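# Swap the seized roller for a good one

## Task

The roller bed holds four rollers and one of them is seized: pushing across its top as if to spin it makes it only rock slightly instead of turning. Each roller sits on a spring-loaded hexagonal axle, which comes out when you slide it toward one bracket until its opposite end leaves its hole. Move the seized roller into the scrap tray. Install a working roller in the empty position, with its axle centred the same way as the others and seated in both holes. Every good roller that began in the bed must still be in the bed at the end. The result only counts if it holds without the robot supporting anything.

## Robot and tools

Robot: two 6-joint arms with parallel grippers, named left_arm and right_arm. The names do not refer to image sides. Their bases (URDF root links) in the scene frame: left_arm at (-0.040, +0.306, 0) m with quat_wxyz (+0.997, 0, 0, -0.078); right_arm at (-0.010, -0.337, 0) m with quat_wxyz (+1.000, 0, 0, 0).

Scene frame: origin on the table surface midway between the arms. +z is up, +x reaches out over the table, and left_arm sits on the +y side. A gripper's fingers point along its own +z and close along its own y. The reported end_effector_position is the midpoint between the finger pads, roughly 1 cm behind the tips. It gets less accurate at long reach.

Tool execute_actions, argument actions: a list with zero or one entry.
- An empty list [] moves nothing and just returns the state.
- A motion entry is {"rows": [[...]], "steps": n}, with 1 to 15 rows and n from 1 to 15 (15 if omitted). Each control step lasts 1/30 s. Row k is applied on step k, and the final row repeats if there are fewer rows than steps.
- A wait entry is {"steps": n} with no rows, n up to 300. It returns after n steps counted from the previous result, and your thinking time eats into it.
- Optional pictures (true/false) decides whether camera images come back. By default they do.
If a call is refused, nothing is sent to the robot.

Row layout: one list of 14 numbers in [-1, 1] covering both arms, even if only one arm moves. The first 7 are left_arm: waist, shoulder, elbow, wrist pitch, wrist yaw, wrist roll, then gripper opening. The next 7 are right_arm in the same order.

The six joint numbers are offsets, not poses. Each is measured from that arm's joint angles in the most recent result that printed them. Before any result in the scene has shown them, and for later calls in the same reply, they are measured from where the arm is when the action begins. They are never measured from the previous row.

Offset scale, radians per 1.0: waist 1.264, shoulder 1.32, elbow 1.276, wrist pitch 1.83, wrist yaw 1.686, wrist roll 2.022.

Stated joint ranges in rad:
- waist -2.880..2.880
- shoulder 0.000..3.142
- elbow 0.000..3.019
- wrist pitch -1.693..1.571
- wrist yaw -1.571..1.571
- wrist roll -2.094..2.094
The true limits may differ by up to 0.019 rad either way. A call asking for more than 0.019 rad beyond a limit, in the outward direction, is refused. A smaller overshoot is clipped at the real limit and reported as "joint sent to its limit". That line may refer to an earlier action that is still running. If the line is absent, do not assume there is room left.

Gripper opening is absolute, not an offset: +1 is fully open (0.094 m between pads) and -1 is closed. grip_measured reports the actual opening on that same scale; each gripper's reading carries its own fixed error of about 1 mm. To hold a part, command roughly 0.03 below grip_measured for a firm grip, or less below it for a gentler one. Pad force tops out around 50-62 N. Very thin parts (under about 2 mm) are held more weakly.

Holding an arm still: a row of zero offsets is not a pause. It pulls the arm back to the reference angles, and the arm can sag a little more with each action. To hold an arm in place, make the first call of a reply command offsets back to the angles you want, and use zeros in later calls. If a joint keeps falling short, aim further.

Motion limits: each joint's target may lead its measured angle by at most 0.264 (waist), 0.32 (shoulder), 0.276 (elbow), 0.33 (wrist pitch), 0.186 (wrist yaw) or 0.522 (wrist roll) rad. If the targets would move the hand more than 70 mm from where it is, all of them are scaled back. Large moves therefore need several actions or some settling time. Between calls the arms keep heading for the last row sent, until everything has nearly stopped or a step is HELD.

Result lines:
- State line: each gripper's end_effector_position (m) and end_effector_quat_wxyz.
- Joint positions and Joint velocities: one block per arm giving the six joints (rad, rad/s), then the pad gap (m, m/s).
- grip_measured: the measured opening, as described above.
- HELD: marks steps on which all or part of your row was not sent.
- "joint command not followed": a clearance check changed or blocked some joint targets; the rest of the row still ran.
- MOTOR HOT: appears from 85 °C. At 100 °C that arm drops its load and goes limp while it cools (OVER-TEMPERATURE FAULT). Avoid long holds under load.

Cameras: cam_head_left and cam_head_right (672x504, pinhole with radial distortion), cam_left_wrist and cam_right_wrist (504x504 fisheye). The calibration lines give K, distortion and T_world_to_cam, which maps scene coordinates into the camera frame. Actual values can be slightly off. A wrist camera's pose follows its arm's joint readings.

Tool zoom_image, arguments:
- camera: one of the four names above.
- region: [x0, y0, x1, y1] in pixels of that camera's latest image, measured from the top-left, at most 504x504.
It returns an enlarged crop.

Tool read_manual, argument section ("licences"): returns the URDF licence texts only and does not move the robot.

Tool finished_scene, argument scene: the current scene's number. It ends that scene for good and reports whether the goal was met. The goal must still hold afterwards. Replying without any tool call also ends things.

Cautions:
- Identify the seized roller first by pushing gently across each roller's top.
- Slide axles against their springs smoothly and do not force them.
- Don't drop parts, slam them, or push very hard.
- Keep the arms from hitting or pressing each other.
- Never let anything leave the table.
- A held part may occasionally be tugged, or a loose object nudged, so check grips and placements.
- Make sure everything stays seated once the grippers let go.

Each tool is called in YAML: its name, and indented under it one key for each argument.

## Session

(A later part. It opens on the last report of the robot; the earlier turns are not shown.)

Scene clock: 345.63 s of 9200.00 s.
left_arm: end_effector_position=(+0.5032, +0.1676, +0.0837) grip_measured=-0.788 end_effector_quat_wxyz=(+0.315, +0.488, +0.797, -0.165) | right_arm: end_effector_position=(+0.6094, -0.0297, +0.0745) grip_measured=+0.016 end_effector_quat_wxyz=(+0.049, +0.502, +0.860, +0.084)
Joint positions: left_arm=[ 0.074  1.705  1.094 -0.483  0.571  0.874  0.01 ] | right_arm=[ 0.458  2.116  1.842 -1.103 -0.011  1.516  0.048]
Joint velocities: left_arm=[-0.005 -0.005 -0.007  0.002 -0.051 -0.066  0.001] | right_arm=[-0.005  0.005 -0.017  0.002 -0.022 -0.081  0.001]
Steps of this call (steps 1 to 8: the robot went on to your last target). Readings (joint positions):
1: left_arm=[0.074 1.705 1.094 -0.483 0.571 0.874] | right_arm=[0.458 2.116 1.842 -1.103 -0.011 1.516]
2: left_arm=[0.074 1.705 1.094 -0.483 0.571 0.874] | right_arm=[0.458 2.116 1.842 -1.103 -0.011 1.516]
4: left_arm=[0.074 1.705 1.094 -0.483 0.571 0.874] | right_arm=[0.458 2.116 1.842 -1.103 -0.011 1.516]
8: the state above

execute_actions:
  actions:
    - {"rows":[[0.025,-0.012,-0.015,-0.003,-0.003,0,-0.83,0,0.005,0.015,0,0,0,-0.02],[0.03,-0.012,-0.018,-0.006,-0.006,0,-0.83,0,0.005,0.015,0,0,0,-0.02],[0.035,-0.012,-0.021,-0.008,-0.008,0,-0.83,0,0.005,0.015,0,0,0,-0.02],[0.04,-0.013,-0.024,-0.01,-0.01,0,-0.83,0,0.005,0.015,0,0,0,-0.02],[0.045,-0.014,-0.027,-0.012,-0.012,0,-0.83,0,0.005,0.015,0,0,0,-0.02],[0.05,-0.015,-0.03,-0.014,-0.014,0,-0.83,0,0.005,0.015,0,0,0,-0.02],[0.055,-0.016,-0.033,-0.016,-0.016,0,-0.83,0,0.005,0.015,0,0,0,-0.02],[0.06,-0.017,-0.036,-0.018,-0.018,0,-0.83,0,0.005,0.015,0,0,0,-0.02],[0.065,-0.018,-0.04,-0.02,-0.02,0,-0.83,0,0.005,0.015,0,0,0,-0.02],[0.07,-0.019,-0.044,-0.022,-0.022,0,-0.83,0,0.005,0.015,0,0,0,-0.02]],"steps":15}
  pictures: false

execute_actions:
  actions:
    - {"steps":8}

Scene clock: 362.27 s of 9200.00 s.
left_arm: end_effector_position=(+0.4933, +0.1862, +0.0835) grip_measured=-0.788 end_effector_quat_wxyz=(+0.310, +0.475, +0.808, -0.162) | right_arm: end_effector_position=(+0.6091, -0.0295, +0.0722) grip_measured=+0.016 end_effector_quat_wxyz=(+0.047, +0.504, +0.859, +0.083)
Joint positions: left_arm=[ 0.105  1.677  1.062 -0.494  0.567  0.874  0.01 ] | right_arm=[ 0.458  2.119  1.842 -1.103 -0.012  1.52   0.048]
Joint velocities: left_arm=[-0.005 -0.015 -0.032 -0.002  0.051 -0.037  0.001] | right_arm=[-0.015  0.073 -0.007  0.002 -0.066 -0.022 -0.   ]
Steps of this call (steps 1 to 15: the robot went on to your last target; steps 16 to 90: nothing new was sent; then 13.13 s passed at rest; steps 91 to 105: all 15 steps of this action). Readings (joint positions):
91: left_arm=[0.074 1.705 1.094 -0.483 0.571 0.874] | right_arm=[0.458 2.116 1.842 -1.103 -0.011 1.516]
92: left_arm=[0.075 1.704 1.094 -0.483 0.571 0.874] | right_arm=[0.458 2.116 1.842 -1.103 -0.012 1.516]
94: left_arm=[0.076 1.703 1.092 -0.483 0.571 0.874] | right_arm=[0.458 2.116 1.842 -1.103 -0.012 1.516]
98: left_arm=[0.082 1.698 1.084 -0.483 0.569 0.874] | right_arm=[0.458 2.116 1.842 -1.103 -0.012 1.516]
105: the state above

Scene clock: 362.53 s of 9200.00 s.
left_arm: end_effector_position=(+0.4932, +0.1863, +0.0836) grip_measured=-0.788 end_effector_quat_wxyz=(+0.310, +0.475, +0.808, -0.162) | right_arm: end_effector_position=(+0.6087, -0.0294, +0.0689) grip_measured=+0.016 end_effector_quat_wxyz=(+0.045, +0.505, +0.858, +0.081)
Joint positions: left_arm=[ 0.105  1.676  1.062 -0.494  0.567  0.874  0.01 ] | right_arm=[ 0.458  2.124  1.842 -1.103 -0.014  1.524  0.048]
Joint velocities: left_arm=[-0.024  0.005 -0.012 -0.007 -0.022 -0.007  0.001] | right_arm=[ 0.005  0.005  0.007  0.007 -0.051 -0.081  0.001]
Steps of this call (steps 1 to 8: the robot went on to your last target). Readings (joint positions):
1: left_arm=[0.105 1.677 1.062 -0.494 0.567 0.874] | right_arm=[0.458 2.122 1.842 -1.103 -0.013 1.522]
2: left_arm=[0.105 1.677 1.062 -0.494 0.567 0.874] | right_arm=[0.458 2.123 1.842 -1.103 -0.014 1.523]
4: left_arm=[0.105 1.676 1.062 -0.494 0.567 0.874] | right_arm=[0.458 2.124 1.842 -1.103 -0.014 1.524]
8: the state above
camera_calibration (this result's frames):
cam_left_wrist: T_world_to_cam=[[-0.874875, -0.482514, -0.0421327, 0.525397], [-0.478111, 0.874249, -0.0842471, 0.0840642], [0.0774849, -0.0535615, -0.995554, 0.182419], [0, 0, 0, 1]] pos_world=[0.485713, 0.189789, 0.210827]
cam_right_wrist: T_world_to_cam=[[-0.861979, -0.470577, -0.188549, 0.520422], [-0.487102, 0.665781, 0.565215, 0.284016], [-0.140445, 0.579046, -0.803107, 0.278938], [0, 0, 0, 1]] pos_world=[0.626113, -0.105712, 0.161612]

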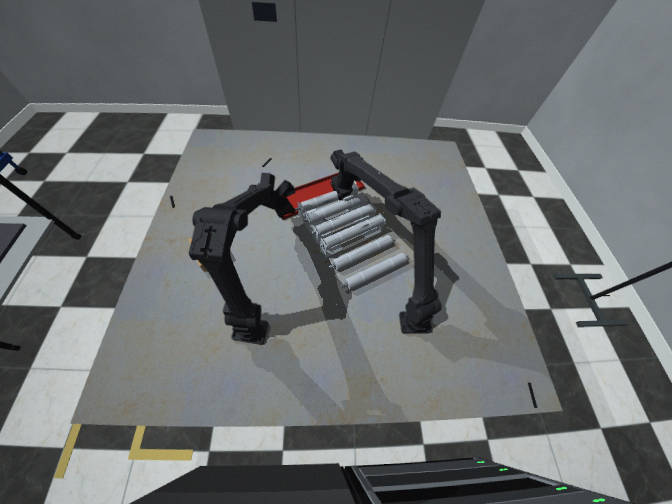

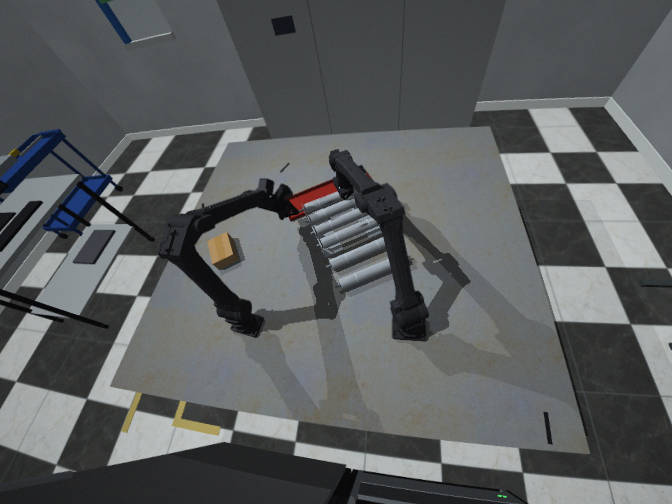

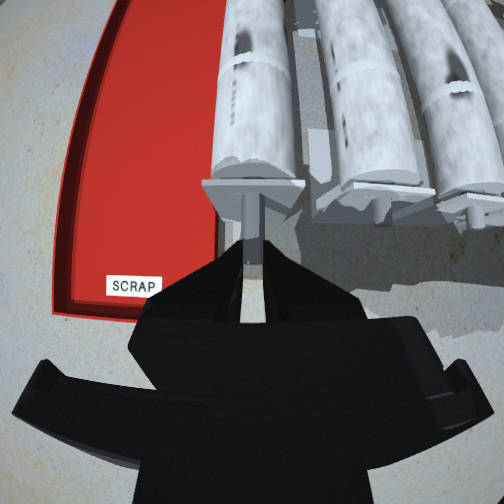

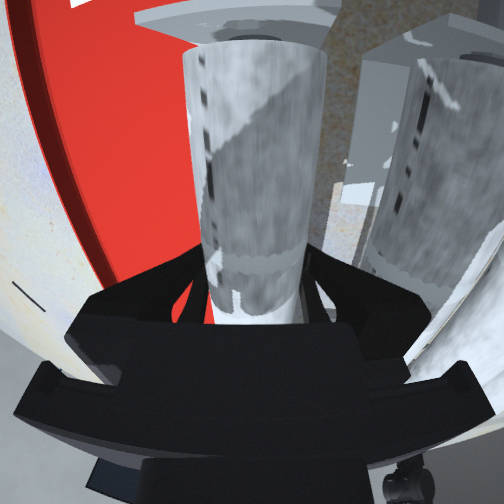

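execute_actions:
  actions:
    - {"rows":[[0.045,0.003,-0.019,-0.016,-0.02,0,-0.83,0.002,-0.006,0.02,0,0.005,0,-0.02],[0.045,0.003,-0.019,-0.016,-0.02,0,-0.83,0.004,-0.012,0.02,0,0.01,0,-0.02],[0.045,0.003,-0.019,-0.016,-0.02,0,-0.83,0.006,-0.018,0.02,0,0.015,0,-0.02],[0.045,0.003,-0.019,-0.016,-0.02,0,-0.83,0.008,-0.022,0.02,0,0.02,0,-0.02],[0.045,0.003,-0.019,-0.016,-0.02,0,-0.83,0.01,-0.026,0.02,0,0.025,0,-0.02],[0.045,0.003,-0.019,-0.016,-0.02,0,-0.83,0.012,-0.03,0.02,0,0.03,0,-0.02],[0.045,0.005,-0.019,-0.016,-0.02,0,-0.83,0.014,-0.034,0.02,0,0.035,0,-0.02],[0.045,0.007,-0.019,-0.016,-0.02,0,-0.83,0.016,-0.038,0.02,0,0.04,0,-0.02],[0.045,0.009,-0.019,-0.016,-0.02,0,-0.83,0.018,-0.042,0.02,0,0.047,0,-0.02],[0.045,0.01,-0.019,-0.016,-0.02,0,-0.83,0.02,-0.046,0.02,0,0.055,0,-0.02]],"steps":15}
  pictures: false

execute_actions:
  actions:
    - {"steps":10}

Scene clock: 375.10 s of 9200.00 s.
left_arm: end_effector_position=(+0.4933, +0.1865, +0.0833) grip_measured=-0.788 end_effector_quat_wxyz=(+0.310, +0.474, +0.808, -0.161) | right_arm: end_effector_position=(+0.6097, -0.0300, +0.0766) grip_measured=+0.016 end_effector_quat_wxyz=(+0.081, +0.505, +0.857, +0.065)
Joint positions: left_arm=[ 0.105  1.677  1.062 -0.494  0.565  0.874  0.01 ] | right_arm=[ 0.477  2.113  1.842 -1.103  0.067  1.536  0.048]
Joint velocities: left_arm=[-0.005 -0.005 -0.012 -0.007 -0.007 -0.022 -0.   ] | right_arm=[ 0.005 -0.024  0.017 -0.002  0.037 -0.081  0.001]
Steps of this call (steps 1 to 15: the robot went on to your last target; steps 16 to 90: nothing new was sent; then 9.07 s passed at rest; steps 91 to 105: all 15 steps of this action). Readings (joint positions):
91: left_arm=[0.105 1.676 1.062 -0.494 0.567 0.874] | right_arm=[0.458 2.124 1.842 -1.103 -0.014 1.524]
92: left_arm=[0.105 1.676 1.062 -0.494 0.567 0.874] | right_arm=[0.458 2.124 1.842 -1.103 -0.012 1.524]
94: left_arm=[0.105 1.676 1.062 -0.494 0.567 0.874] | right_arm=[0.459 2.124 1.842 -1.103 -0.005 1.525]
98: left_arm=[0.105 1.676 1.062 -0.494 0.567 0.874] | right_arm=[0.468 2.123 1.842 -1.103 0.030 1.532]
105: the state above

Scene clock: 375.43 s of 9200.00 s.
left_arm: end_effector_position=(+0.4933, +0.1865, +0.0833) grip_measured=-0.788 end_effector_quat_wxyz=(+0.310, +0.474, +0.808, -0.161) | right_arm: end_effector_position=(+0.6096, -0.0298, +0.0766) grip_measured=+0.016 end_effector_quat_wxyz=(+0.081, +0.505, +0.857, +0.065)
Joint positions: left_arm=[ 0.105  1.677  1.062 -0.494  0.565  0.874  0.01 ] | right_arm=[ 0.477  2.113  1.842 -1.103  0.067  1.536  0.048]
Joint velocities: left_arm=[ 0.005 -0.015  0.002 -0.007 -0.022 -0.007  0.   ] | right_arm=[-0.005 -0.015 -0.012 -0.027  0.007 -0.022  0.001]
Steps of this call (steps 1 to 10: the robot went on to your last target). Readings (joint positions):
1: left_arm=[0.105 1.677 1.062 -0.494 0.565 0.874] | right_arm=[0.477 2.113 1.842 -1.103 0.067 1.536]
2: left_arm=[0.105 1.677 1.062 -0.494 0.565 0.874] | right_arm=[0.477 2.113 1.842 -1.103 0.067 1.536]
4: left_arm=[0.105 1.677 1.062 -0.494 0.565 0.874] | right_arm=[0.477 2.113 1.842 -1.103 0.067 1.536]
8: left_arm=[0.105 1.677 1.062 -0.494 0.565 0.874] | right_arm=[0.477 2.113 1.842 -1.103 0.067 1.536]
10: the state above
camera_calibration (this result's frames):
cam_left_wrist: T_world_to_cam=[[-0.874477, -0.483184, -0.0427086, 0.525555], [-0.478879, 0.873987, -0.0825988, 0.0841212], [0.0772371, -0.0517785, -0.995667, 0.181874], [0, 0, 0, 1]] pos_world=[0.485822, 0.189836, 0.21048]
cam_right_wrist: T_world_to_cam=[[-0.857415, -0.475413, -0.197033, 0.520239], [-0.50511, 0.704152, 0.499032, 0.29754], [-0.0985051, 0.527401, -0.843887, 0.261556], [0, 0, 0, 1]] pos_world=[0.622115, -0.10013, 0.174746]

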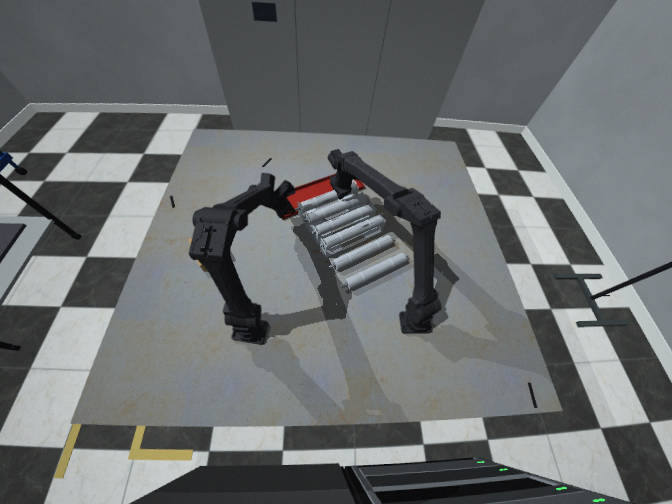

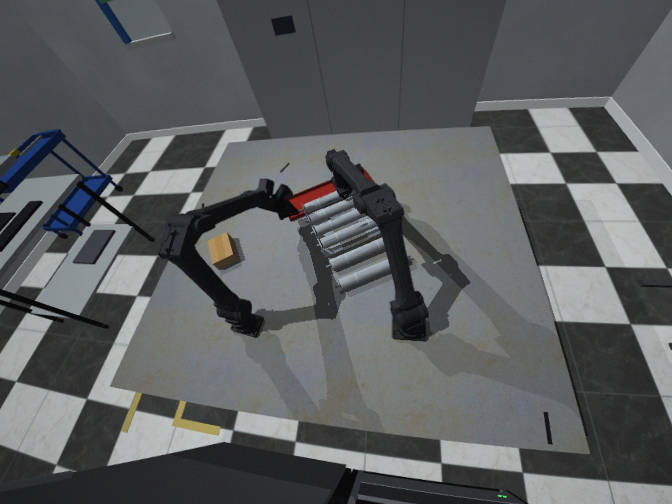

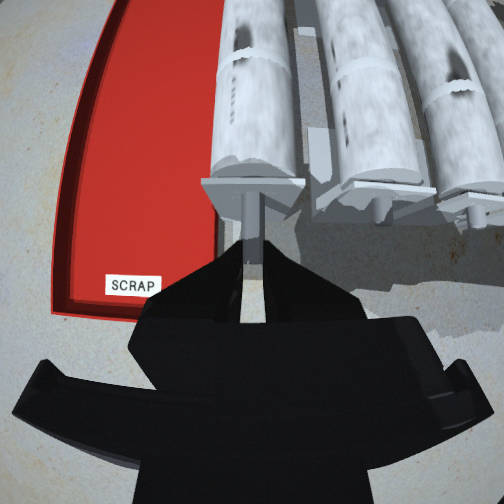

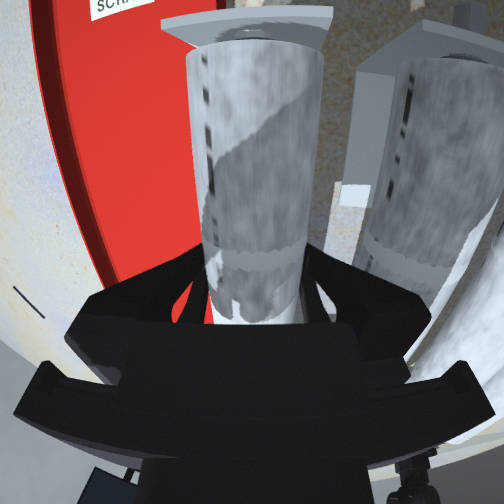

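execute_actions:
  actions:
    - {"rows":[[0.045,0.01,-0.019,-0.016,-0.019,0,-0.83,0,-0.04,0.025,0,0.005,0,-0.03],[0.045,0.01,-0.019,-0.016,-0.019,0,-0.83,0,-0.043,0.025,0,0.005,0,-0.03],[0.045,0.01,-0.019,-0.016,-0.019,0,-0.83,0,-0.046,0.025,0,0.005,0,-0.03],[0.045,0.012,-0.019,-0.016,-0.019,0,-0.83,0,-0.049,0.025,0,0.005,0,-0.03],[0.045,0.012,-0.019,-0.016,-0.019,0,-0.83,0,-0.052,0.025,0,0.005,0,-0.03],[0.045,0.014,-0.019,-0.016,-0.019,0,-0.83,0,-0.055,0.025,0,0.005,0,-0.03],[0.045,0.014,-0.019,-0.016,-0.019,0,-0.83,0,-0.058,0.025,0,0.005,0,-0.03],[0.045,0.016,-0.019,-0.016,-0.019,0,-0.83,0,-0.061,0.025,0,0.005,0,-0.03],[0.045,0.016,-0.019,-0.016,-0.019,0,-0.83,0,-0.064,0.025,0,0.005,0,-0.03],[0.045,0.018,-0.019,-0.016,-0.019,0,-0.83,0,-0.067,0.025,0,0.005,0,-0.03]],"steps":15}
  pictures: false

execute_actions:
  actions:
    - {"steps":12}

Scene clock: 388.77 s of 9200.00 s.
left_arm: end_effector_position=(+0.4932, +0.1865, +0.0823) grip_measured=-0.788 end_effector_quat_wxyz=(+0.309, +0.474, +0.808, -0.161) | right_arm: end_effector_position=(+0.6101, -0.0299, +0.0815) grip_measured=+0.016 end_effector_quat_wxyz=(+0.083, +0.505, +0.857, +0.068)
Joint positions: left_arm=[ 0.105  1.679  1.062 -0.494  0.565  0.874  0.01 ] | right_arm=[ 0.477  2.106  1.842 -1.103  0.069  1.535  0.048]
Joint velocities: left_arm=[ 0.005 -0.015  0.027 -0.012 -0.022 -0.051  0.   ] | right_arm=[-0.015 -0.005 -0.012 -0.022 -0.022  0.007 -0.001]
Steps of this call (steps 1 to 15: the robot went on to your last target; steps 16 to 90: nothing new was sent; then 9.83 s passed at rest; steps 91 to 105: all 15 steps of this action). Readings (joint positions):
91: left_arm=[0.105 1.677 1.062 -0.494 0.565 0.874] | right_arm=[0.477 2.113 1.842 -1.103 0.067 1.536]
92: left_arm=[0.105 1.677 1.062 -0.494 0.565 0.874] | right_arm=[0.477 2.113 1.842 -1.103 0.067 1.536]
94: left_arm=[0.105 1.677 1.062 -0.494 0.565 0.874] | right_arm=[0.477 2.113 1.842 -1.103 0.067 1.536]
98: left_arm=[0.105 1.677 1.062 -0.494 0.565 0.874] | right_arm=[0.477 2.111 1.842 -1.103 0.067 1.536]
105: the state above

Scene clock: 389.17 s of 9200.00 s.
left_arm: end_effector_position=(+0.4932, +0.1865, +0.0823) grip_measured=-0.788 end_effector_quat_wxyz=(+0.309, +0.474, +0.808, -0.161) | right_arm: end_effector_position=(+0.6101, -0.0299, +0.0815) grip_measured=+0.016 end_effector_quat_wxyz=(+0.083, +0.505, +0.857, +0.068)
Joint positions: left_arm=[ 0.105  1.679  1.062 -0.494  0.565  0.874  0.01 ] | right_arm=[ 0.477  2.106  1.842 -1.103  0.069  1.535  0.048]
Joint velocities: left_arm=[-0.005 -0.005 -0.007  0.002 -0.037  0.022  0.   ] | right_arm=[-0.005  0.005 -0.007 -0.002 -0.081  0.051  0.   ]
Steps of this call (steps 1 to 12: the robot went on to your last target). Readings (joint positions):
1: left_arm=[0.105 1.679 1.062 -0.494 0.565 0.874] | right_arm=[0.477 2.106 1.842 -1.103 0.069 1.535]
2: left_arm=[0.105 1.679 1.062 -0.494 0.565 0.874] | right_arm=[0.477 2.106 1.842 -1.103 0.069 1.535]
4: left_arm=[0.105 1.679 1.062 -0.494 0.565 0.874] | right_arm=[0.477 2.106 1.842 -1.103 0.069 1.535]
8: left_arm=[0.105 1.679 1.062 -0.494 0.565 0.874] | right_arm=[0.477 2.106 1.842 -1.103 0.069 1.535]
12: the state above
camera_calibration (this result's frames):
cam_left_wrist: T_world_to_cam=[[-0.874557, -0.48318, -0.0410898, 0.525341], [-0.479035, 0.873995, -0.0816013, 0.0839857], [0.0753403, -0.0516815, -0.995818, 0.181829], [0, 0, 0, 1]] pos_world=[0.485974, 0.189828, 0.209508]
cam_right_wrist: T_world_to_cam=[[-0.855591, -0.475758, -0.204004, 0.520999], [-0.509248, 0.702861, 0.496641, 0.298061], [-0.0928941, 0.52881, -0.843641, 0.262342], [0, 0, 0, 1]] pos_world=[0.621919, -0.100355, 0.179579]

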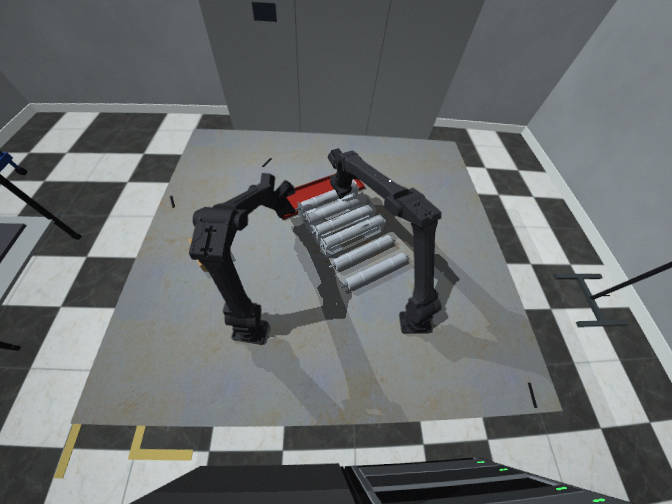

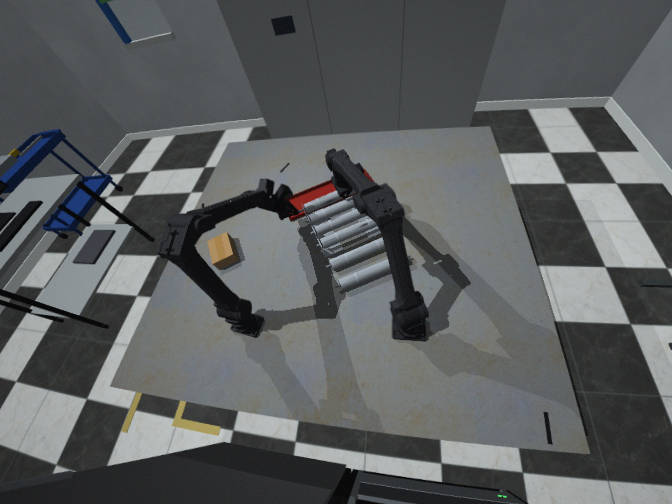

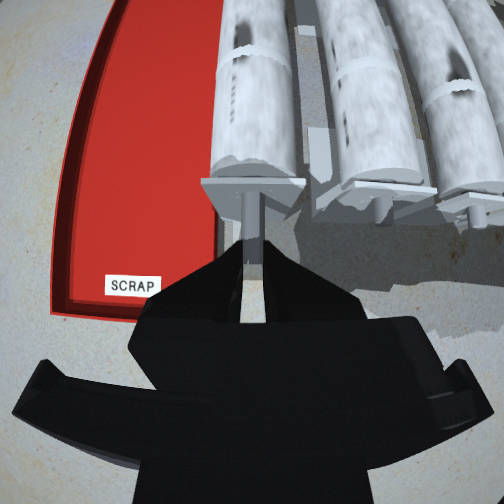

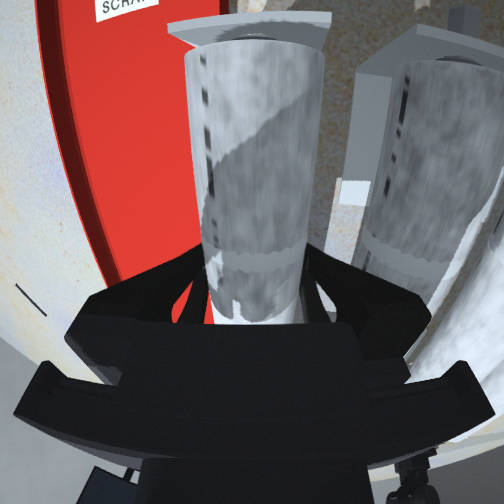

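execute_actions:
  actions:
    - {"rows":[[0.038,0.01,-0.015,-0.013,-0.015,0,-0.83,0,-0.06,0.025,0,0.004,0,-0.03],[0.03,0.01,-0.01,-0.01,-0.012,0,-0.83,0,-0.06,0.025,0,0.004,0,-0.03],[0.022,0.01,-0.005,-0.007,-0.009,0,-0.83,0,-0.06,0.025,0,0.004,0,-0.03],[0.015,0.005,0,-0.004,-0.006,0,-0.83,0,-0.06,0.025,0,0.004,0,-0.03],[0.008,0.005,0.005,-0.002,-0.003,0,-0.83,0,-0.06,0.025,0,0.004,0,-0.03],[0,0.005,0.012,0,0,0,-0.83,0,-0.06,0.025,0,0.004,0,-0.03],[0,0.005,0.012,0,0,0,-0.83,0,-0.06,0.025,0,0.004,0,-0.03],[0,0.005,0.012,0,0,0,-0.83,0,-0.06,0.025,0,0.004,0,-0.03],[0,0.005,0.012,0,0,0,-0.79,0,-0.06,0.025,0,0.004,0,-0.03],[0,0.005,0.012,0,0,0,-0.75,0,-0.06,0.025,0,0.004,0,-0.03],[0,0.005,0.012,0,0,0,-0.6,0,-0.06,0.025,0,0.004,0,-0.03],[0,0.005,0.012,0,0,0,-0.4,0,-0.06,0.025,0,0.004,0,-0.03]],"steps":15}
  pictures: false

execute_actions:
  actions:
    - {"steps":12}

Scene clock: 399.57 s of 9200.00 s.
left_arm: end_effector_position=(+0.4941, +0.1832, +0.0834) grip_measured=-0.403 end_effector_quat_wxyz=(+0.313, +0.477, +0.805, -0.161) | right_arm: end_effector_position=(+0.6101, -0.0299, +0.0815) grip_measured=+0.016 end_effector_quat_wxyz=(+0.083, +0.504, +0.857, +0.067)
Joint positions: left_arm=[ 0.1    1.679  1.062 -0.486  0.568  0.874  0.028] | right_arm=[ 0.477  2.106  1.842 -1.103  0.069  1.534  0.048]
Joint velocities: left_arm=[-0.005  0.005 -0.017 -0.007 -0.022 -0.007  0.003] | right_arm=[-0.005  0.015 -0.012 -0.007  0.007 -0.081  0.001]
Steps of this call (steps 1 to 15: the robot went on to your last target; steps 16 to 90: nothing new was sent; then 6.90 s passed at rest; steps 91 to 105: all 15 steps of this action). Readings (joint positions):
91: left_arm=[0.105 1.679 1.062 -0.494 0.566 0.874] | right_arm=[0.477 2.106 1.842 -1.103 0.069 1.535]
92: left_arm=[0.105 1.679 1.062 -0.494 0.566 0.874] | right_arm=[0.477 2.106 1.842 -1.103 0.069 1.535]
94: left_arm=[0.104 1.679 1.062 -0.492 0.566 0.874] | right_arm=[0.477 2.106 1.842 -1.103 0.069 1.535]
98: left_arm=[0.101 1.679 1.062 -0.487 0.568 0.874] | right_arm=[0.477 2.106 1.842 -1.103 0.069 1.534]
105: the state above

Scene clock: 399.97 s of 9200.00 s.
left_arm: end_effector_position=(+0.4941, +0.1832, +0.0834) grip_measured=-0.402 end_effector_quat_wxyz=(+0.313, +0.477, +0.805, -0.161) | right_arm: end_effector_position=(+0.6101, -0.0299, +0.0815) grip_measured=+0.016 end_effector_quat_wxyz=(+0.083, +0.504, +0.857, +0.067)
Joint positions: left_arm=[ 0.1    1.679  1.062 -0.486  0.568  0.874  0.028] | right_arm=[ 0.477  2.106  1.842 -1.103  0.069  1.534  0.048]
Joint velocities: left_arm=[0.005 0.015 0.002 0.002 0.022 0.022 0.   ] | right_arm=[ 0.005 -0.015 -0.012 -0.007  0.022 -0.022  0.   ]
Steps of this call (steps 1 to 12: the robot went on to your last target). Readings (joint positions):
1: left_arm=[0.100 1.679 1.062 -0.486 0.568 0.874] | right_arm=[0.477 2.106 1.842 -1.103 0.069 1.534]
2: left_arm=[0.100 1.679 1.062 -0.486 0.568 0.874] | right_arm=[0.477 2.106 1.842 -1.103 0.069 1.534]
4: left_arm=[0.100 1.679 1.062 -0.486 0.568 0.874] | right_arm=[0.477 2.106 1.842 -1.103 0.069 1.534]
8: left_arm=[0.100 1.679 1.062 -0.486 0.568 0.874] | right_arm=[0.477 2.106 1.842 -1.103 0.069 1.534]
12: the state above
camera_calibration (this result's frames):
cam_left_wrist: T_world_to_cam=[[-0.877315, -0.477581, -0.0472799, 0.525451], [-0.47258, 0.876862, -0.0882091, 0.0842646], [0.0835849, -0.0550435, -0.994979, 0.179133], [0, 0, 0, 1]] pos_world=[0.485835, 0.186917, 0.21051]
cam_right_wrist: T_world_to_cam=[[-0.855052, -0.476764, -0.20392, 0.520632], [-0.510052, 0.702411, 0.496453, 0.298553], [-0.0934547, 0.528502, -0.843772, 0.262686], [0, 0, 0, 1]] pos_world=[0.621994, -0.100318, 0.179597]

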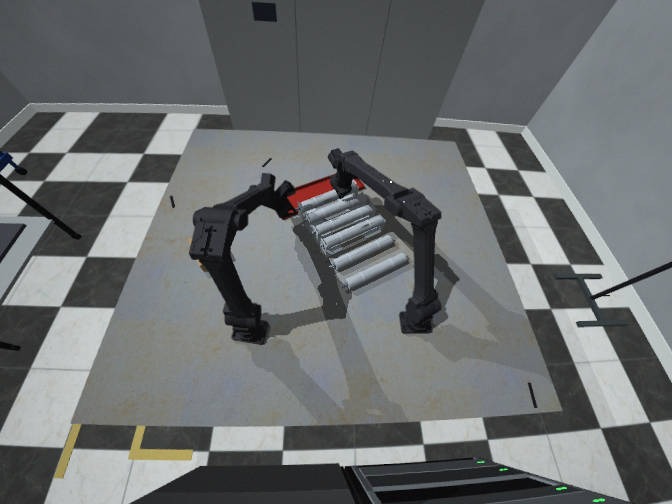

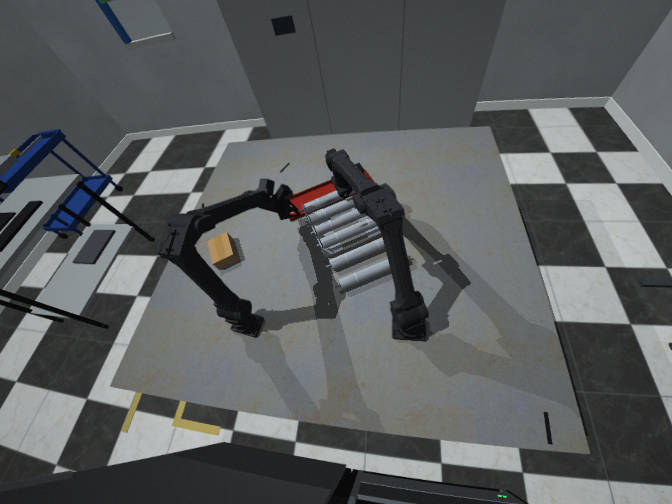

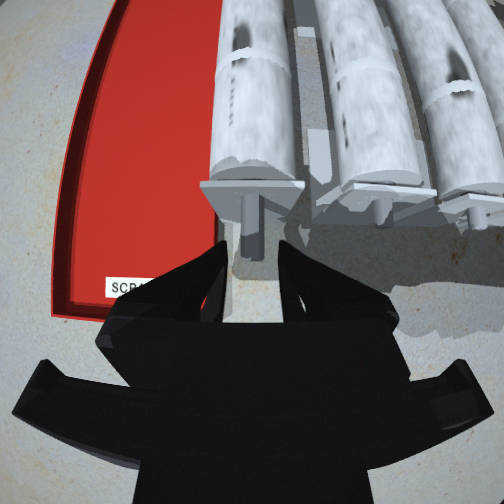

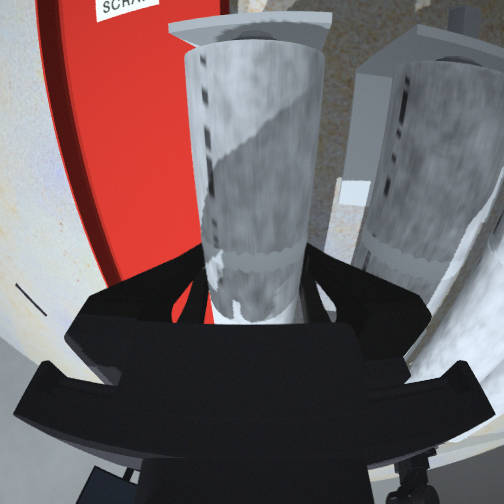

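execute_actions:
  actions:
    - {"rows":[[0,0,0.012,0,0,0,-0.4,0,-0.064,0.03,0,0.004,0,-0.04],[0,0,0.012,0,0,0,-0.4,0,-0.068,0.035,0,0.004,0,-0.04],[0,0,0.012,0,0,0,-0.4,0,-0.072,0.04,0,0.004,0,-0.04],[0,0,0.012,0,0,0,-0.4,0,-0.076,0.045,0,0.004,0,-0.04],[0,0,0.012,0,0,0,-0.4,0,-0.08,0.05,0,0.004,0,-0.04],[0,0,0.012,0,0,0,-0.4,0,-0.084,0.05,0,0.004,0,-0.04],[0,0,0.012,0,0,0,-0.4,0,-0.088,0.05,0,0.004,0,-0.04],[0,0,0.012,0,0,0,-0.4,0,-0.092,0.05,0,0.004,0,-0.04],[0,0,0.012,0,0,0,-0.4,0,-0.096,0.05,0,0.004,0,-0.04],[0,0,0.012,0,0,0,-0.4,0,-0.1,0.05,0,0.004,0,-0.04]],"steps":15}
  pictures: false

execute_actions:
  actions:
    - {"steps":15}

Scene clock: 408.03 s of 9200.00 s.
left_arm: end_effector_position=(+0.4941, +0.1832, +0.0834) grip_measured=-0.402 end_effector_quat_wxyz=(+0.313, +0.477, +0.805, -0.161) | right_arm: end_effector_position=(+0.6101, -0.0299, +0.0815) grip_measured=+0.016 end_effector_quat_wxyz=(+0.083, +0.504, +0.857, +0.067)
Joint positions: left_arm=[ 0.1    1.679  1.062 -0.486  0.568  0.874  0.028] | right_arm=[ 0.477  2.106  1.842 -1.103  0.069  1.534  0.048]
Joint velocities: left_arm=[-0.005 -0.015 -0.007  0.002  0.037 -0.066 -0.   ] | right_arm=[-0.015  0.005 -0.002 -0.017  0.066 -0.022  0.   ]
Steps of this call (steps 1 to 15: the robot went on to your last target; steps 16 to 90: nothing new was sent; then 4.57 s passed at rest; steps 91 to 105: all 15 steps of this action). Readings (joint positions):
91: left_arm=[0.100 1.679 1.062 -0.486 0.568 0.874] | right_arm=[0.477 2.106 1.842 -1.103 0.069 1.534]
92: left_arm=[0.100 1.679 1.062 -0.486 0.568 0.874] | right_arm=[0.477 2.106 1.842 -1.103 0.069 1.534]
94: left_arm=[0.100 1.679 1.062 -0.486 0.568 0.874] | right_arm=[0.477 2.106 1.842 -1.103 0.069 1.534]
98: left_arm=[0.100 1.679 1.062 -0.486 0.568 0.874] | right_arm=[0.477 2.106 1.842 -1.103 0.069 1.534]
105: the state above

Scene clock: 408.53 s of 9200.00 s.
left_arm: end_effector_position=(+0.4941, +0.1832, +0.0834) grip_measured=-0.402 end_effector_quat_wxyz=(+0.313, +0.477, +0.805, -0.161) | right_arm: end_effector_position=(+0.6101, -0.0299, +0.0815) grip_measured=+0.016 end_effector_quat_wxyz=(+0.083, +0.504, +0.857, +0.067)
Joint positions: left_arm=[ 0.1    1.679  1.062 -0.486  0.568  0.874  0.028] | right_arm=[ 0.477  2.106  1.842 -1.103  0.069  1.534  0.048]
Joint velocities: left_arm=[-0.005 -0.015 -0.007 -0.002 -0.007 -0.022 -0.001] | right_arm=[-0.005 -0.015  0.007 -0.007  0.066  0.022 -0.   ]
Steps of this call (steps 1 to 15: the robot went on to your last target). Readings (joint positions):
1: left_arm=[0.100 1.679 1.062 -0.486 0.568 0.874] | right_arm=[0.477 2.106 1.842 -1.103 0.069 1.534]
2: left_arm=[0.100 1.679 1.062 -0.486 0.568 0.874] | right_arm=[0.477 2.106 1.842 -1.103 0.069 1.534]
4: left_arm=[0.100 1.679 1.062 -0.486 0.568 0.874] | right_arm=[0.477 2.106 1.842 -1.103 0.069 1.534]
8: left_arm=[0.100 1.679 1.062 -0.486 0.568 0.874] | right_arm=[0.477 2.106 1.842 -1.103 0.069 1.534]
15: the state above
All arms were judged still, so your last target was given up. Only a new action makes them travel on or press farther. Fingers that are still opening or closing keep moving.
camera_calibration (this result's frames):
cam_left_wrist: T_world_to_cam=[[-0.877315, -0.477581, -0.0472799, 0.525451], [-0.47258, 0.876862, -0.0882091, 0.0842646], [0.0835849, -0.0550435, -0.994979, 0.179133], [0, 0, 0, 1]] pos_world=[0.485835, 0.186917, 0.21051]
cam_right_wrist: T_world_to_cam=[[-0.855052, -0.476764, -0.20392, 0.520632], [-0.510052, 0.702411, 0.496453, 0.298553], [-0.0934547, 0.528502, -0.843772, 0.262686], [0, 0, 0, 1]] pos_world=[0.621994, -0.100318, 0.179597]

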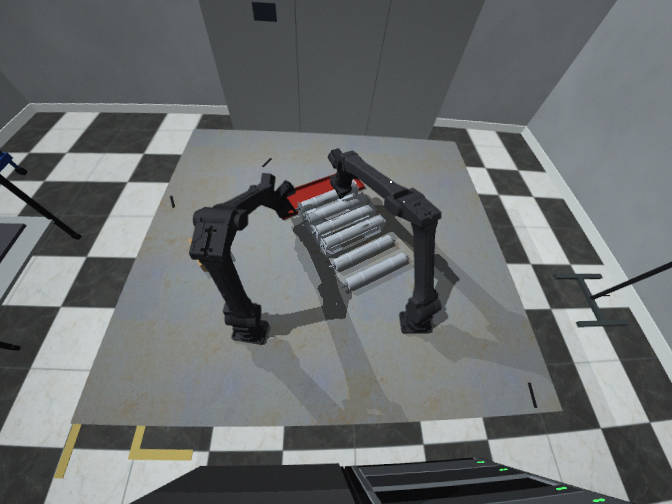

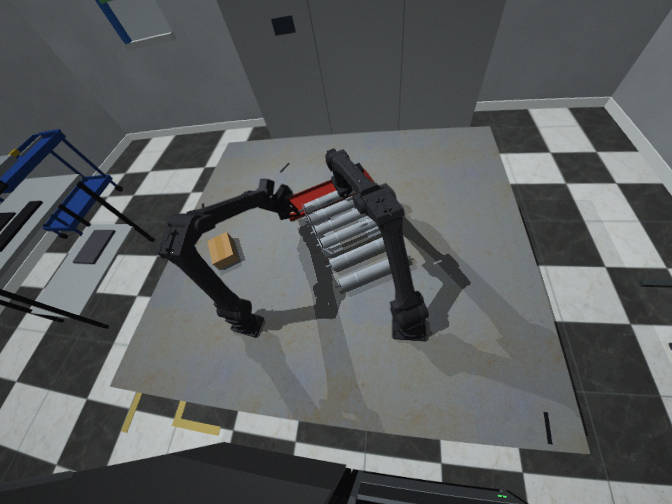

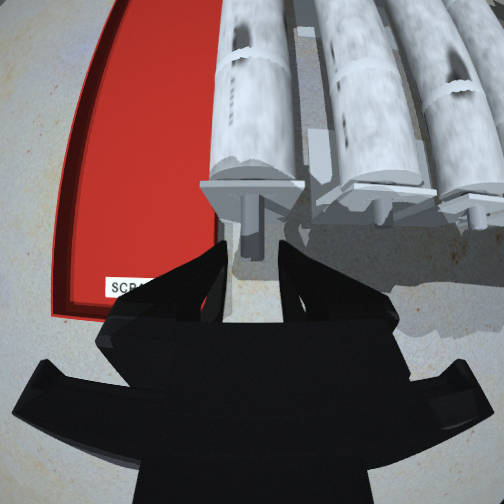

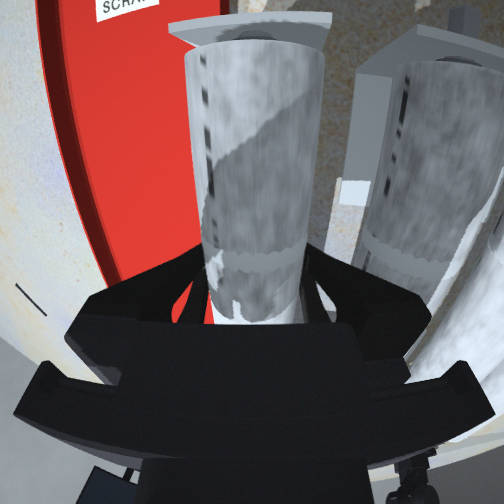

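execute_actions:
  actions:
    - {"rows":[[0,0,0.012,0,0,0,-0.55,0,-0.06,0.01,0,0,0,-0.04],[0,0,0.012,0,0,0,-0.68,0,-0.06,0.01,0,0,0,-0.04],[0,0,0.012,0,0,0,-0.75,0,-0.06,0.01,0,0,0,-0.04],[0,0,0.012,0,0,0,-0.79,0,-0.06,0.01,0,0,0,-0.04],[0,0,0.012,0,0,0,-0.81,0,-0.06,0.01,0,0,0,-0.04],[0,0,0.012,0,0,0,-0.81,0,-0.06,0.01,0,0,0,-0.04],[0,0,0.012,0,0,0,-0.81,0,-0.06,0.01,0,0,0,-0.04],[0.01,0.005,0.005,-0.004,-0.004,0,-0.81,0,-0.06,0.01,0,0,0,-0.04],[0.02,0.01,0,-0.008,-0.008,0,-0.81,0,-0.06,0.01,0,0,0,-0.04],[0.03,0.015,-0.007,-0.012,-0.012,0,-0.81,0,-0.06,0.01,0,0,0,-0.04],[0.04,0.02,-0.014,-0.016,-0.016,0,-0.81,0,-0.06,0.01,0,0,0,-0.04],[0.05,0.025,-0.02,-0.02,-0.02,0,-0.81,0,-0.064,0.01,0,0,0,-0.04],[0.05,0.03,-0.025,-0.02,-0.02,0,-0.81,0,-0.068,0.01,0,0,0,-0.04],[0.05,0.035,-0.03,-0.02,-0.02,0,-0.81,0,-0.072,0.01,0,0,0,-0.04],[0.05,0.04,-0.03,-0.02,-0.02,0,-0.81,0,-0.076,0.01,0,0,0,-0.04]],"steps":15}
  pictures: false

execute_actions:
  actions:
    - {"steps":15}

Scene clock: 430.83 s of 9200.00 s.
left_arm: end_effector_position=(+0.4924, +0.1871, +0.0811) grip_measured=-0.792 end_effector_quat_wxyz=(+0.309, +0.474, +0.809, -0.161) | right_arm: end_effector_position=(+0.6099, -0.0298, +0.0841) grip_measured=+0.016 end_effector_quat_wxyz=(+0.084, +0.504, +0.857, +0.069)
Joint positions: left_arm=[ 0.106  1.679  1.058 -0.492  0.564  0.874  0.01 ] | right_arm=[ 0.477  2.101  1.841 -1.103  0.068  1.534  0.048]
Joint velocities: left_arm=[ 0.015 -0.005  0.002 -0.017 -0.037  0.022  0.001] | right_arm=[-0.015 -0.073 -0.042 -0.002  0.022  0.11  -0.   ]
Steps of this call (steps 1 to 90: nothing new was sent; then 18.80 s passed at rest; steps 91 to 105: all 15 steps of this action). Readings (joint positions):
91: left_arm=[0.100 1.679 1.062 -0.486 0.568 0.874] | right_arm=[0.477 2.106 1.842 -1.103 0.068 1.534]
92: left_arm=[0.100 1.679 1.062 -0.486 0.568 0.874] | right_arm=[0.477 2.106 1.842 -1.103 0.068 1.534]
94: left_arm=[0.100 1.679 1.062 -0.486 0.567 0.874] | right_arm=[0.477 2.106 1.842 -1.103 0.068 1.534]
98: left_arm=[0.101 1.679 1.062 -0.486 0.567 0.874] | right_arm=[0.477 2.106 1.842 -1.103 0.068 1.534]
105: the state above

Scene clock: 431.33 s of 9200.00 s.
left_arm: end_effector_position=(+0.4921, +0.1875, +0.0802) grip_measured=-0.792 end_effector_quat_wxyz=(+0.308, +0.473, +0.809, -0.161) | right_arm: end_effector_position=(+0.6093, -0.0303, +0.0893) grip_measured=+0.016 end_effector_quat_wxyz=(+0.086, +0.504, +0.857, +0.072)
Joint positions: left_arm=[ 0.107  1.68   1.058 -0.492  0.565  0.874  0.01 ] | right_arm=[ 0.477  2.091  1.837 -1.103  0.069  1.533  0.048]
Joint velocities: left_arm=[-0.015 -0.005 -0.002  0.007  0.037  0.007 -0.   ] | right_arm=[ 0.005 -0.015 -0.002 -0.022 -0.037 -0.081  0.   ]
Steps of this call (steps 1 to 15: the robot went on to your last target). Readings (joint positions):
1: left_arm=[0.107 1.679 1.058 -0.492 0.565 0.874] | right_arm=[0.477 2.099 1.839 -1.103 0.068 1.534]
2: left_arm=[0.107 1.679 1.058 -0.492 0.565 0.874] | right_arm=[0.477 2.096 1.838 -1.103 0.069 1.534]
4: left_arm=[0.107 1.680 1.058 -0.492 0.565 0.874] | right_arm=[0.477 2.092 1.837 -1.103 0.069 1.533]
8: left_arm=[0.107 1.680 1.058 -0.492 0.565 0.874] | right_arm=[0.477 2.091 1.837 -1.103 0.069 1.533]
15: the state above
camera_calibration (this result's frames):
cam_left_wrist: T_world_to_cam=[[-0.873843, -0.484642, -0.0390037, 0.524513], [-0.48073, 0.87322, -0.079914, 0.0833254], [0.0727885, -0.051082, -0.996038, 0.181053], [0, 0, 0, 1]] pos_world=[0.48522, 0.190688, 0.207453]
cam_right_wrist: T_world_to_cam=[[-0.852852, -0.476483, -0.213559, 0.520874], [-0.514955, 0.699853, 0.495002, 0.297613], [-0.0864002, 0.532136, -0.842239, 0.265068], [0, 0, 0, 1]] pos_world=[0.620388, -0.10115, 0.187169]

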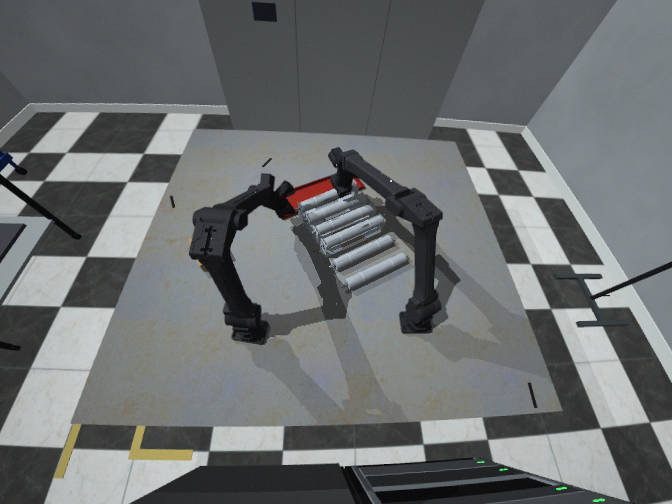

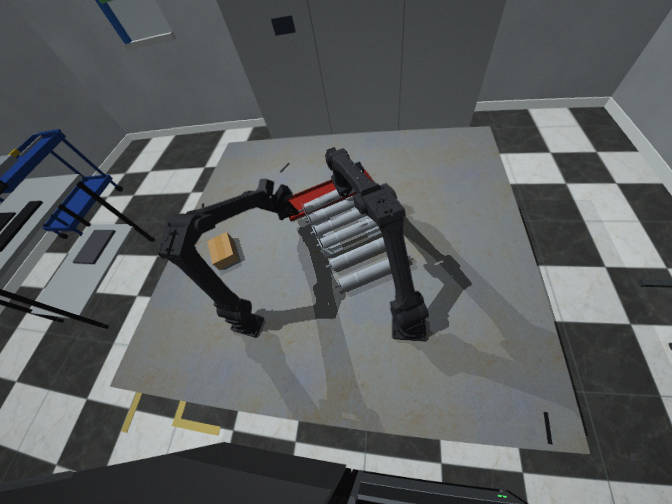

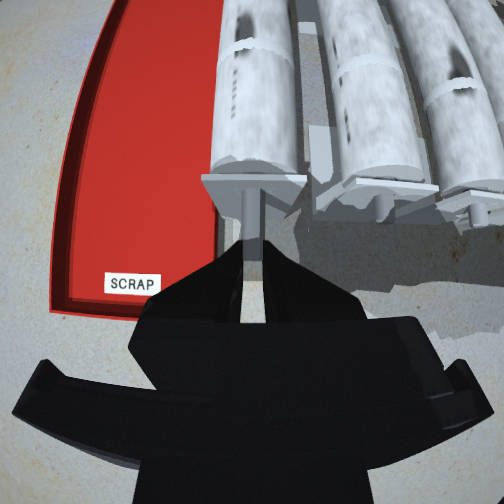

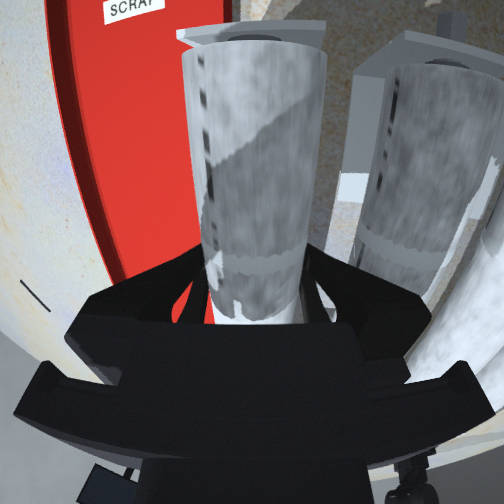

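execute_actions:
  actions:
    - {"rows":[[0.042,0.04,-0.027,-0.017,-0.018,0,-0.81,0.003,-0.068,0.016,0,0.01,0,-0.04],[0.04,0.043,-0.027,-0.017,-0.018,0,-0.81,0.006,-0.072,0.017,0,0.015,0,-0.04],[0.04,0.046,-0.027,-0.017,-0.018,0,-0.81,0.008,-0.075,0.018,0,0.02,0,-0.04],[0.04,0.05,-0.027,-0.017,-0.018,0,-0.81,0.01,-0.078,0.018,0,0.025,0,-0.04],[0.04,0.05,-0.027,-0.017,-0.018,0,-0.81,0.012,-0.08,0.018,0,0.03,0,-0.04]],"steps":15}
  pictures: false

execute_actions:
  actions:
    - {"steps":12}

Scene clock: 446.37 s of 9200.00 s.
left_arm: end_effector_position=(+0.4921, +0.1870, +0.0781) grip_measured=-0.792 end_effector_quat_wxyz=(+0.307, +0.473, +0.809, -0.163) | right_arm: end_effector_position=(+0.6097, -0.0297, +0.1016) grip_measured=+0.016 end_effector_quat_wxyz=(+0.111, +0.499, +0.857, +0.066)
Joint positions: left_arm=[ 0.107  1.685  1.058 -0.49   0.568  0.874  0.01 ] | right_arm=[ 0.49   2.074  1.837 -1.103  0.12   1.532  0.048]
Joint velocities: left_arm=[ 0.005 -0.024 -0.007  0.002  0.007  0.037 -0.   ] | right_arm=[-0.005 -0.015 -0.012 -0.007  0.051  0.022  0.   ]
Steps of this call (steps 1 to 15: the robot went on to your last target; steps 16 to 90: nothing new was sent; then 11.53 s passed at rest; steps 91 to 105: all 15 steps of this action). Readings (joint positions):
91: left_arm=[0.107 1.680 1.058 -0.492 0.565 0.874] | right_arm=[0.478 2.091 1.837 -1.103 0.072 1.533]
92: left_arm=[0.107 1.680 1.058 -0.492 0.565 0.874] | right_arm=[0.479 2.091 1.837 -1.103 0.079 1.533]
94: left_arm=[0.107 1.681 1.058 -0.492 0.566 0.874] | right_arm=[0.483 2.089 1.837 -1.103 0.094 1.535]
98: left_arm=[0.107 1.684 1.058 -0.491 0.567 0.874] | right_arm=[0.488 2.079 1.837 -1.103 0.114 1.535]
105: the state above

Scene clock: 446.77 s of 9200.00 s.
left_arm: end_effector_position=(+0.4921, +0.1870, +0.0781) grip_measured=-0.792 end_effector_quat_wxyz=(+0.307, +0.473, +0.809, -0.163) | right_arm: end_effector_position=(+0.6097, -0.0297, +0.1016) grip_measured=+0.016 end_effector_quat_wxyz=(+0.111, +0.499, +0.857, +0.066)
Joint positions: left_arm=[ 0.107  1.685  1.058 -0.49   0.568  0.874  0.01 ] | right_arm=[ 0.49   2.074  1.837 -1.103  0.12   1.532  0.048]
Joint velocities: left_arm=[-0.005 -0.015  0.012  0.002 -0.022  0.051 -0.001] | right_arm=[-0.015 -0.005 -0.007  0.002  0.051 -0.095  0.001]
Steps of this call (steps 1 to 12: the robot went on to your last target). Readings (joint positions):
1: left_arm=[0.107 1.685 1.058 -0.490 0.568 0.874] | right_arm=[0.490 2.074 1.837 -1.103 0.120 1.532]
2: left_arm=[0.107 1.685 1.058 -0.490 0.568 0.874] | right_arm=[0.490 2.074 1.837 -1.103 0.120 1.532]
4: left_arm=[0.107 1.685 1.058 -0.490 0.568 0.874] | right_arm=[0.490 2.074 1.837 -1.103 0.120 1.532]
8: left_arm=[0.107 1.685 1.058 -0.490 0.568 0.874] | right_arm=[0.490 2.074 1.837 -1.103 0.120 1.532]
12: the state above
camera_calibration (this result's frames):
cam_left_wrist: T_world_to_cam=[[-0.87461, -0.483564, -0.0349684, 0.524055], [-0.479813, 0.873657, -0.0806437, 0.0830537], [0.0695468, -0.0537536, -0.996129, 0.181022], [0, 0, 0, 1]] pos_world=[0.485605, 0.190584, 0.205344]
cam_right_wrist: T_world_to_cam=[[-0.843005, -0.486922, -0.228581, 0.519339], [-0.535057, 0.715387, 0.449372, 0.308726], [-0.0552856, 0.501127, -0.863606, 0.257441], [0, 0, 0, 1]] pos_world=[0.617224, -0.0969907, 0.202306]

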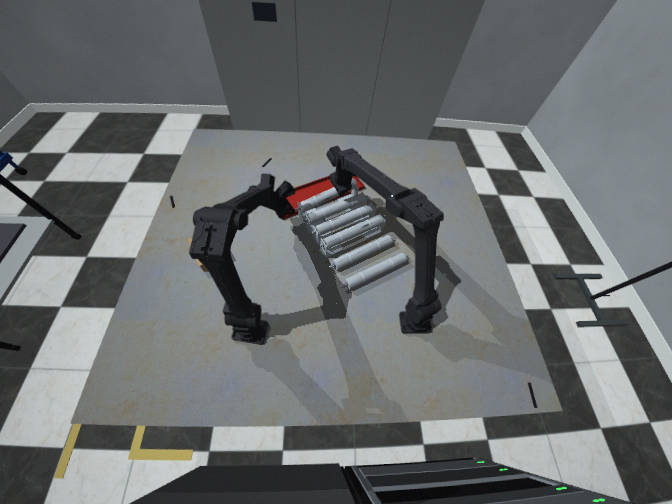

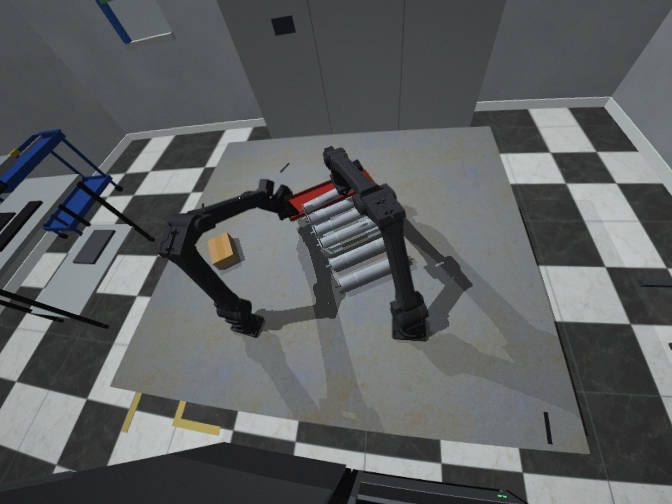

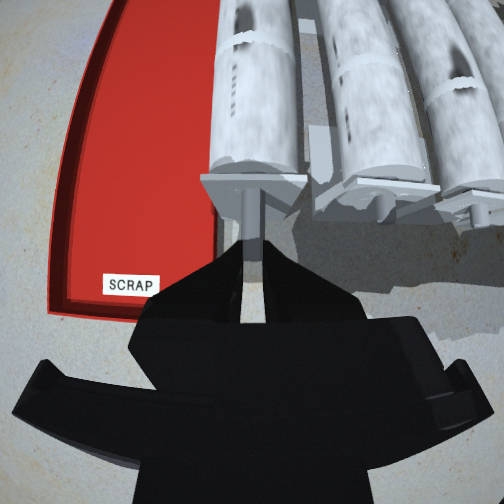

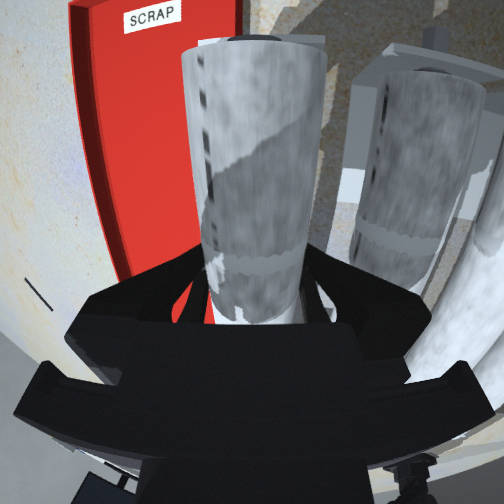

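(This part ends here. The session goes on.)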